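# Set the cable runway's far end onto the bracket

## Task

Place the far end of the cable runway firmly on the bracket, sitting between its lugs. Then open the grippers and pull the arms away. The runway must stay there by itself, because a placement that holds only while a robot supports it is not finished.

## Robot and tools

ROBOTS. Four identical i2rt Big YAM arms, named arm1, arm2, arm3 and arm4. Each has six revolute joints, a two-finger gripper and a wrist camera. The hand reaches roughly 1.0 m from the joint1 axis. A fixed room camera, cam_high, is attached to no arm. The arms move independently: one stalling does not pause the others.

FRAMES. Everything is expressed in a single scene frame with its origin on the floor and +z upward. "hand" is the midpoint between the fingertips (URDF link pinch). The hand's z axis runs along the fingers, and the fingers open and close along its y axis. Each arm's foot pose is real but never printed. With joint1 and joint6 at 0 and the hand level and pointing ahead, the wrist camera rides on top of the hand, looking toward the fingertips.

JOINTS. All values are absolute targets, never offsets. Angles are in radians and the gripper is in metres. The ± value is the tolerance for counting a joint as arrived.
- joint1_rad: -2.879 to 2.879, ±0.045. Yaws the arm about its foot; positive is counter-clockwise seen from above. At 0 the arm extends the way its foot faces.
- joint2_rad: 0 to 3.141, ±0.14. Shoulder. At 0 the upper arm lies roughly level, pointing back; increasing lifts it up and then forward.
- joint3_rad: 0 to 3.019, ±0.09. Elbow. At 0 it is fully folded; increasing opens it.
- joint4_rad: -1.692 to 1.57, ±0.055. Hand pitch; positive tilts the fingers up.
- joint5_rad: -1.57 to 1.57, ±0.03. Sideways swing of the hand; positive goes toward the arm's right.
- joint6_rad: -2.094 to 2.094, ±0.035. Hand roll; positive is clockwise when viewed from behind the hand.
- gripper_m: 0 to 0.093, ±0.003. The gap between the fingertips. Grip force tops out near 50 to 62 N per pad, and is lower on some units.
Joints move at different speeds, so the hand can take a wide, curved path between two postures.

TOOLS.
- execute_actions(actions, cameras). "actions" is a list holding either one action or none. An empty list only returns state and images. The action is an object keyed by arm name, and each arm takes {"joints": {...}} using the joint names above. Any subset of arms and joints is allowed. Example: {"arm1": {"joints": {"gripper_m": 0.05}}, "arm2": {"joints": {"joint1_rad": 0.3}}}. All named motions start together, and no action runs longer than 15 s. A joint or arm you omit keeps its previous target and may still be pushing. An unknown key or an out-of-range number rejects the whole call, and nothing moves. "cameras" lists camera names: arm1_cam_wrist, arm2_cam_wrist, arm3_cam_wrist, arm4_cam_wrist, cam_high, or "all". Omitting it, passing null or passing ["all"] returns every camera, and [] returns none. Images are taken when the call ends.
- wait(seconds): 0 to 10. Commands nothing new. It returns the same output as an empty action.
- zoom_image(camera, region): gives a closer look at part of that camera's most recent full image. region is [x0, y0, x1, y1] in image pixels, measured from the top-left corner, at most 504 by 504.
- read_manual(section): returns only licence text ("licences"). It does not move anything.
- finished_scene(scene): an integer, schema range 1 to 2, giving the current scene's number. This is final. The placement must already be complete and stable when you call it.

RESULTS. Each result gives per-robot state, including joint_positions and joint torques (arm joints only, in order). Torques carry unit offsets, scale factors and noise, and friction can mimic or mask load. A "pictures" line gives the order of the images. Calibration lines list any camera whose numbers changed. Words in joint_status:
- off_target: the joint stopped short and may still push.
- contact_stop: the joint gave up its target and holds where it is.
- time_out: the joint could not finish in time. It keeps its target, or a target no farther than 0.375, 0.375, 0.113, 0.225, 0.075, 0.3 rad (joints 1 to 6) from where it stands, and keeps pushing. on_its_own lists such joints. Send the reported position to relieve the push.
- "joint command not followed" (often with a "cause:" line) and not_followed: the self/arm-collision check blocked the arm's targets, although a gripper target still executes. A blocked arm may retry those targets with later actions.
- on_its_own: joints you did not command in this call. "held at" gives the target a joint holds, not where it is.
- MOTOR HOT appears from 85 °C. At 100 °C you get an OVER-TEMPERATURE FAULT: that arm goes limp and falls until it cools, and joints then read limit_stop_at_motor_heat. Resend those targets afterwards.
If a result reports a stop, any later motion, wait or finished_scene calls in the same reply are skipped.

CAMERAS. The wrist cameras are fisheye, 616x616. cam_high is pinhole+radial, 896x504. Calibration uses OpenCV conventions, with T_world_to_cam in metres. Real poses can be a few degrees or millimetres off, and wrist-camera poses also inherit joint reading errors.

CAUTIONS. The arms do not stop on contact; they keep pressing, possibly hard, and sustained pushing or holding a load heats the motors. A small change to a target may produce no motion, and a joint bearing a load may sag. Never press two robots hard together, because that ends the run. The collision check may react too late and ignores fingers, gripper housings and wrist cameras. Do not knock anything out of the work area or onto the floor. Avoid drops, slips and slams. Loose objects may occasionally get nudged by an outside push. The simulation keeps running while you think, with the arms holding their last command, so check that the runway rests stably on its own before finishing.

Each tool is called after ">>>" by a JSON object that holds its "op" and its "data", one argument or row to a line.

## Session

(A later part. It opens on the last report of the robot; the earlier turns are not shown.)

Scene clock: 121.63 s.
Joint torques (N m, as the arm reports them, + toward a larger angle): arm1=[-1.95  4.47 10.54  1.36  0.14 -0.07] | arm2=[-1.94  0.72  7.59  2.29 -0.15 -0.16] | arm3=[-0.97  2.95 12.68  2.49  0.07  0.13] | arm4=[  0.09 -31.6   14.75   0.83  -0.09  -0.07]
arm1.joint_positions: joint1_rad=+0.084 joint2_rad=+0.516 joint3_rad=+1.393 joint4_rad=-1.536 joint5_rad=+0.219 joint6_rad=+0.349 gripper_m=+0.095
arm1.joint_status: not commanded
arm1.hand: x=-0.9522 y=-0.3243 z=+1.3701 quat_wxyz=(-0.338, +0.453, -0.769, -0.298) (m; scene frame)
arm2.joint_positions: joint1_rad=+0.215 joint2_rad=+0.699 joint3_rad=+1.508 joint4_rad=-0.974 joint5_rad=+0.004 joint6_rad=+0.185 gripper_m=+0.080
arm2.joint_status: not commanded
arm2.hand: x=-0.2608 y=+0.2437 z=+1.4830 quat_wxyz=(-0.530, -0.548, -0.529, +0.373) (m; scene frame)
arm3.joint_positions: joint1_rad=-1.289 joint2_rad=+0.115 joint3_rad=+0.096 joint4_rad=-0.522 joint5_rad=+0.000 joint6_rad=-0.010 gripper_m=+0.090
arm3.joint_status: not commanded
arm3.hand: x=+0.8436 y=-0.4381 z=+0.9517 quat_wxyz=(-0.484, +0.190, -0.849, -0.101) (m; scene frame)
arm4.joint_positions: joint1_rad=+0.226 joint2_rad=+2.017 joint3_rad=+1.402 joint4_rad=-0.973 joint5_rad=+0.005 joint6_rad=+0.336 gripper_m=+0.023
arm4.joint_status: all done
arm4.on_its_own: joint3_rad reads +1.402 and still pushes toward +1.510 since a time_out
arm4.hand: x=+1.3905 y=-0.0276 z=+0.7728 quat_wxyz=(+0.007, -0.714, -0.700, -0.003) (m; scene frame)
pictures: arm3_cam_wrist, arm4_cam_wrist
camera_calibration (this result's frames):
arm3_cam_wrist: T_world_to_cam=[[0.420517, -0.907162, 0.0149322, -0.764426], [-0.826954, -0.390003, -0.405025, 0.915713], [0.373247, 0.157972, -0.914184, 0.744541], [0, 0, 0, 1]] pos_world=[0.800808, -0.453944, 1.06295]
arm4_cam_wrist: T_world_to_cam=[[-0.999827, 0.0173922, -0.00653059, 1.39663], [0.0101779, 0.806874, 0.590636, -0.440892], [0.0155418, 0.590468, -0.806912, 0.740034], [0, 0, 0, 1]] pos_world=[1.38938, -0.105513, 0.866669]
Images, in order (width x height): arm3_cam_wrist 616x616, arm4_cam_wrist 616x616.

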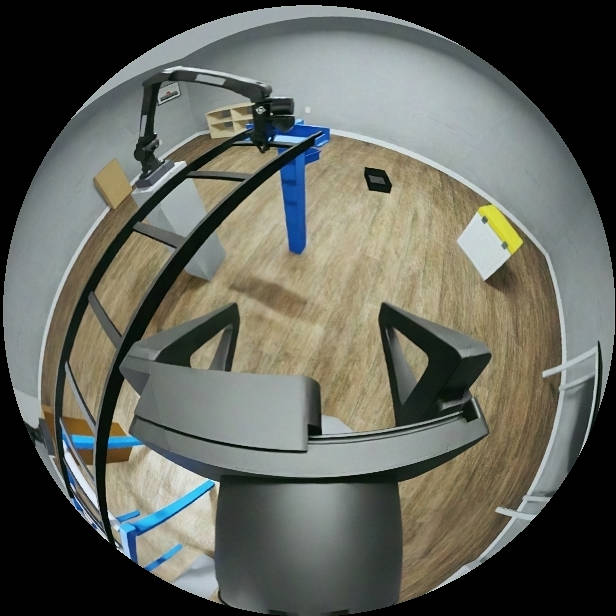

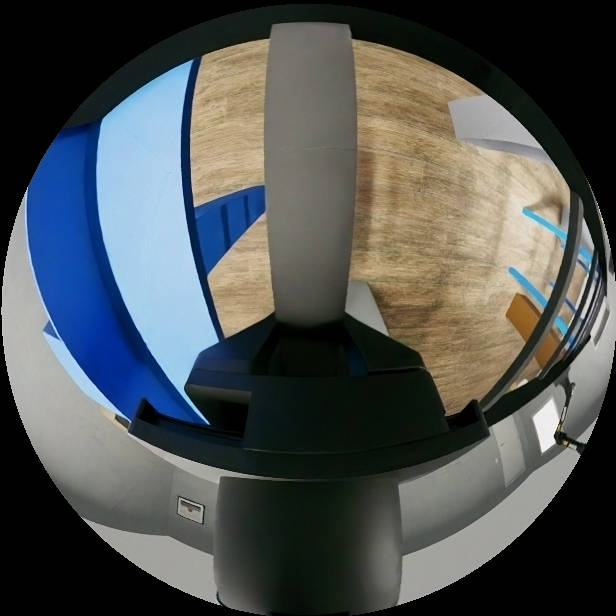

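Down on the shelf near the back wall. Unload, release, retreat.

>>> {"op": "execute_actions", "data": {
  "actions": [
    {"arm4":{"joints":{"joint1_rad":0.23,"joint2_rad":2.01,"joint3_rad":1.42}}}
  ],
  "cameras": []
}}

>>> {"op": "execute_actions", "data": {
  "actions": [
    {"arm4":{"joints":{"gripper_m":0.05}}}
  ],
  "cameras": []
}}

>>> {"op": "execute_actions", "data": {
  "actions": [
    {"arm4":{"joints":{"joint2_rad":1.2,"joint4_rad":-1.25}}}
  ],
  "cameras": ["arm4_cam_wrist","cam_high"]
}}

>>> {"op": "zoom_image", "data": {
  "camera": "arm4_cam_wrist",
  "region": [210, 150, 400, 340]
}}

Scene clock: 129.27 s.
Joint torques (N m, as the arm reports them, + toward a larger angle): arm1=[-1.99  4.54 10.44  1.34  0.16 -0.08] | arm2=[-1.95  0.72  7.58  2.29 -0.15 -0.16] | arm3=[-1.07  2.93 12.68  2.47  0.07  0.13] | arm4=[ -0.79 -21.18   8.4    0.82  -0.08  -0.06]
arm1.joint_positions: joint1_rad=+0.084 joint2_rad=+0.516 joint3_rad=+1.393 joint4_rad=-1.536 joint5_rad=+0.219 joint6_rad=+0.349 gripper_m=+0.095
arm1.joint_status: not commanded
arm1.hand: x=-0.9522 y=-0.3243 z=+1.3701 quat_wxyz=(-0.338, +0.453, -0.769, -0.298) (m; scene frame)
arm2.joint_positions: joint1_rad=+0.215 joint2_rad=+0.699 joint3_rad=+1.508 joint4_rad=-0.974 joint5_rad=+0.004 joint6_rad=+0.185 gripper_m=+0.080
arm2.joint_status: not commanded
arm2.hand: x=-0.2608 y=+0.2437 z=+1.4830 quat_wxyz=(-0.530, -0.548, -0.529, +0.373) (m; scene frame)
arm3.joint_positions: joint1_rad=-1.289 joint2_rad=+0.115 joint3_rad=+0.096 joint4_rad=-0.522 joint5_rad=+0.000 joint6_rad=-0.010 gripper_m=+0.090
arm3.joint_status: not commanded
arm3.hand: x=+0.8436 y=-0.4381 z=+0.9517 quat_wxyz=(-0.484, +0.190, -0.849, -0.101) (m; scene frame)
arm4.joint_positions: joint1_rad=+0.226 joint2_rad=+2.020 joint3_rad=+1.400 joint4_rad=-0.973 joint5_rad=+0.005 joint6_rad=+0.336 gripper_m=+0.023
arm4.joint_status: all done
arm4.hand: x=+1.3900 y=-0.0262 z=+0.7704 quat_wxyz=(+0.010, -0.715, -0.700, -0.004) (m; scene frame)
pictures: none
No camera images: the call's "cameras" was empty. Leave "cameras" out to get every camera's image.

Scene clock: 129.87 s.
Joint torques (N m, as the arm reports them, + toward a larger angle): arm1=[-2.23  4.34 10.51  1.35  0.15 -0.08] | arm2=[-1.87  0.71  7.59  2.27 -0.15 -0.16] | arm3=[-1.08  2.9  12.69  2.48  0.07  0.13] | arm4=[ -0.93 -20.42   8.39   0.75   0.    -0.09]
arm1.joint_positions: joint1_rad=+0.084 joint2_rad=+0.516 joint3_rad=+1.393 joint4_rad=-1.536 joint5_rad=+0.219 joint6_rad=+0.349 gripper_m=+0.095
arm1.joint_status: not commanded
arm1.hand: x=-0.9522 y=-0.3243 z=+1.3701 quat_wxyz=(-0.338, +0.453, -0.769, -0.298) (m; scene frame)
arm2.joint_positions: joint1_rad=+0.215 joint2_rad=+0.699 joint3_rad=+1.508 joint4_rad=-0.974 joint5_rad=+0.004 joint6_rad=+0.185 gripper_m=+0.080
arm2.joint_status: not commanded
arm2.hand: x=-0.2608 y=+0.2437 z=+1.4830 quat_wxyz=(-0.530, -0.548, -0.529, +0.373) (m; scene frame)
arm3.joint_positions: joint1_rad=-1.289 joint2_rad=+0.115 joint3_rad=+0.096 joint4_rad=-0.522 joint5_rad=+0.000 joint6_rad=-0.010 gripper_m=+0.090
arm3.joint_status: not commanded
arm3.hand: x=+0.8436 y=-0.4381 z=+0.9517 quat_wxyz=(-0.484, +0.190, -0.849, -0.101) (m; scene frame)
arm4.joint_positions: joint1_rad=+0.226 joint2_rad=+2.016 joint3_rad=+1.400 joint4_rad=-0.971 joint5_rad=+0.002 joint6_rad=+0.336 gripper_m=+0.050
arm4.joint_status: all done
arm4.hand: x=+1.3908 y=-0.0272 z=+0.7725 quat_wxyz=(+0.006, -0.715, -0.700, -0.004) (m; scene frame)
pictures: none
No camera images: the call's "cameras" was empty. Leave "cameras" out to get every camera's image.

Scene clock: 131.50 s.
Joint torques (N m, as the arm reports them, + toward a larger angle): arm1=[-2.15  4.55 10.45  1.36  0.15 -0.08] | arm2=[-2.01  0.71  7.58  2.27 -0.15 -0.16] | arm3=[-1.07  2.9  12.69  2.48  0.07  0.13] | arm4=[-0.93 -8.27 10.51  0.89  0.01 -0.08]
arm1.joint_positions: joint1_rad=+0.084 joint2_rad=+0.516 joint3_rad=+1.393 joint4_rad=-1.536 joint5_rad=+0.219 joint6_rad=+0.349 gripper_m=+0.095
arm1.joint_status: not commanded
arm1.hand: x=-0.9522 y=-0.3243 z=+1.3701 quat_wxyz=(-0.338, +0.453, -0.769, -0.298) (m; scene frame)
arm2.joint_positions: joint1_rad=+0.215 joint2_rad=+0.699 joint3_rad=+1.508 joint4_rad=-0.974 joint5_rad=+0.004 joint6_rad=+0.185 gripper_m=+0.080
arm2.joint_status: not commanded
arm2.hand: x=-0.2608 y=+0.2437 z=+1.4830 quat_wxyz=(-0.530, -0.548, -0.529, +0.373) (m; scene frame)
arm3.joint_positions: joint1_rad=-1.289 joint2_rad=+0.115 joint3_rad=+0.096 joint4_rad=-0.522 joint5_rad=+0.000 joint6_rad=-0.010 gripper_m=+0.090
arm3.joint_status: not commanded
arm3.hand: x=+0.8436 y=-0.4381 z=+0.9517 quat_wxyz=(-0.484, +0.190, -0.849, -0.101) (m; scene frame)
arm4.joint_positions: joint1_rad=+0.226 joint2_rad=+1.197 joint3_rad=+1.403 joint4_rad=-1.240 joint5_rad=+0.002 joint6_rad=+0.336 gripper_m=+0.050
arm4.joint_status: all done
arm4.hand: x=+1.3560 y=+0.0752 z=+1.1704 quat_wxyz=(-0.239, -0.689, -0.674, +0.117) (m; scene frame)
pictures: arm4_cam_wrist, cam_high
camera_calibration (this result's frames):
arm4_cam_wrist: T_world_to_cam=[[-0.983193, -0.0312118, -0.179884, 1.54694], [-0.0500547, 0.993608, 0.101182, -0.117901], [0.175576, 0.108486, -0.97847, 1.02075], [0, 0, 0, 1]] pos_world=[1.33582, 0.0546934, 1.28898]
Images, in order (width x height): arm4_cam_wrist 616x616, cam_high 896x504.

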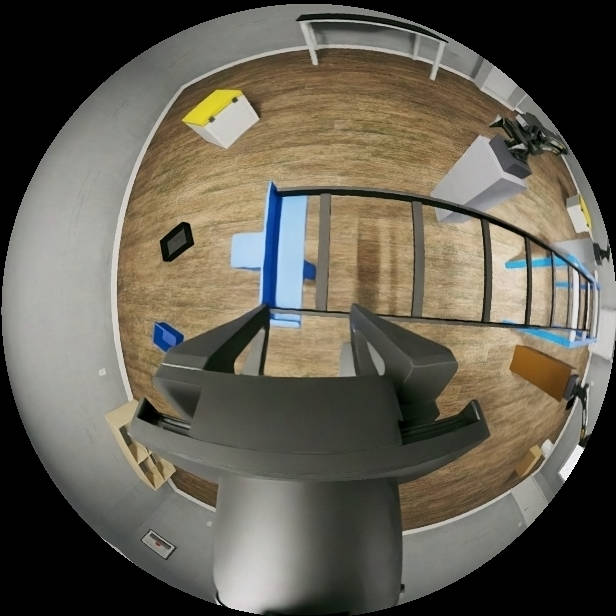

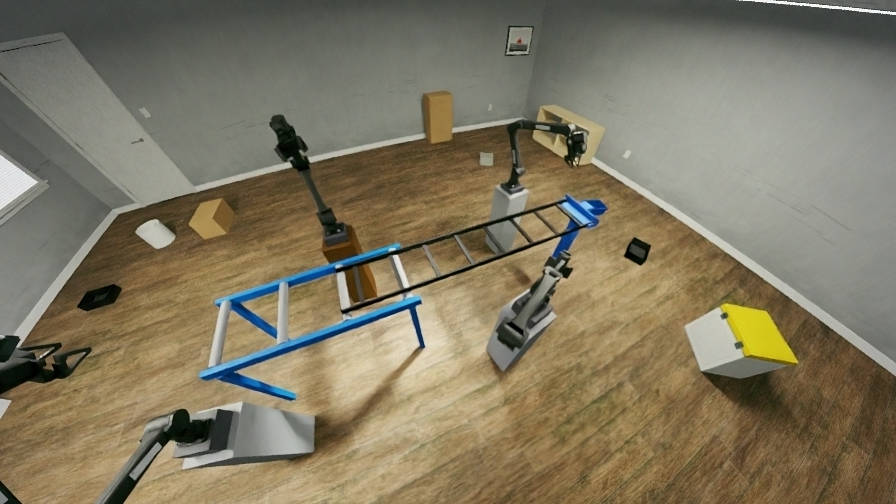

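Region (210, 150, 400, 340) of arm4_cam_wrist's 616x616 image, scaled by 2.653, with more detail than that image has.

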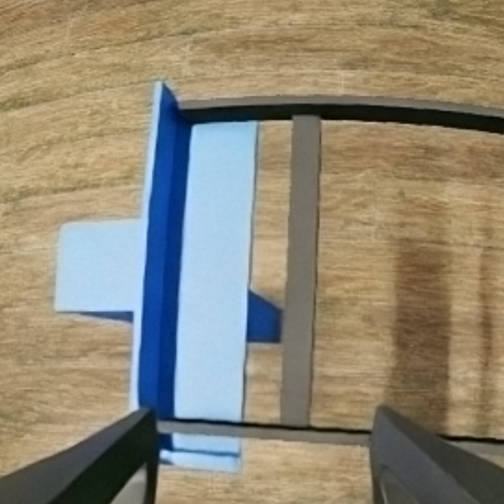

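Check the near rail is inside the near lug.

>>> {"op": "zoom_image", "data": {
  "camera": "cam_high",
  "region": [545, 185, 615, 240]
}}

Region (545, 185, 615, 240) of cam_high's 896x504 image, scaled by 7.200, with more detail than that image has; it fills the top 396 rows of this view, and the rest is white.

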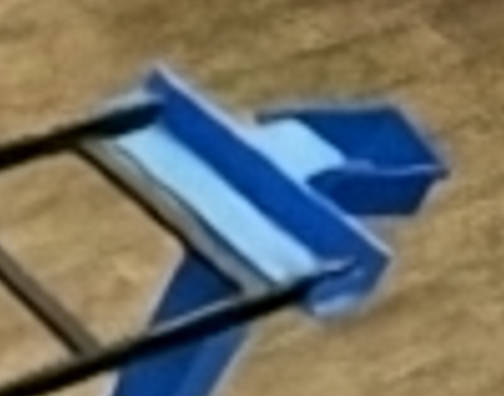

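The rail sits behind (inside) the near lug.

>>> {"op": "finished_scene", "data": {
  "scene": 2
}}

The scene is finished: the task was done.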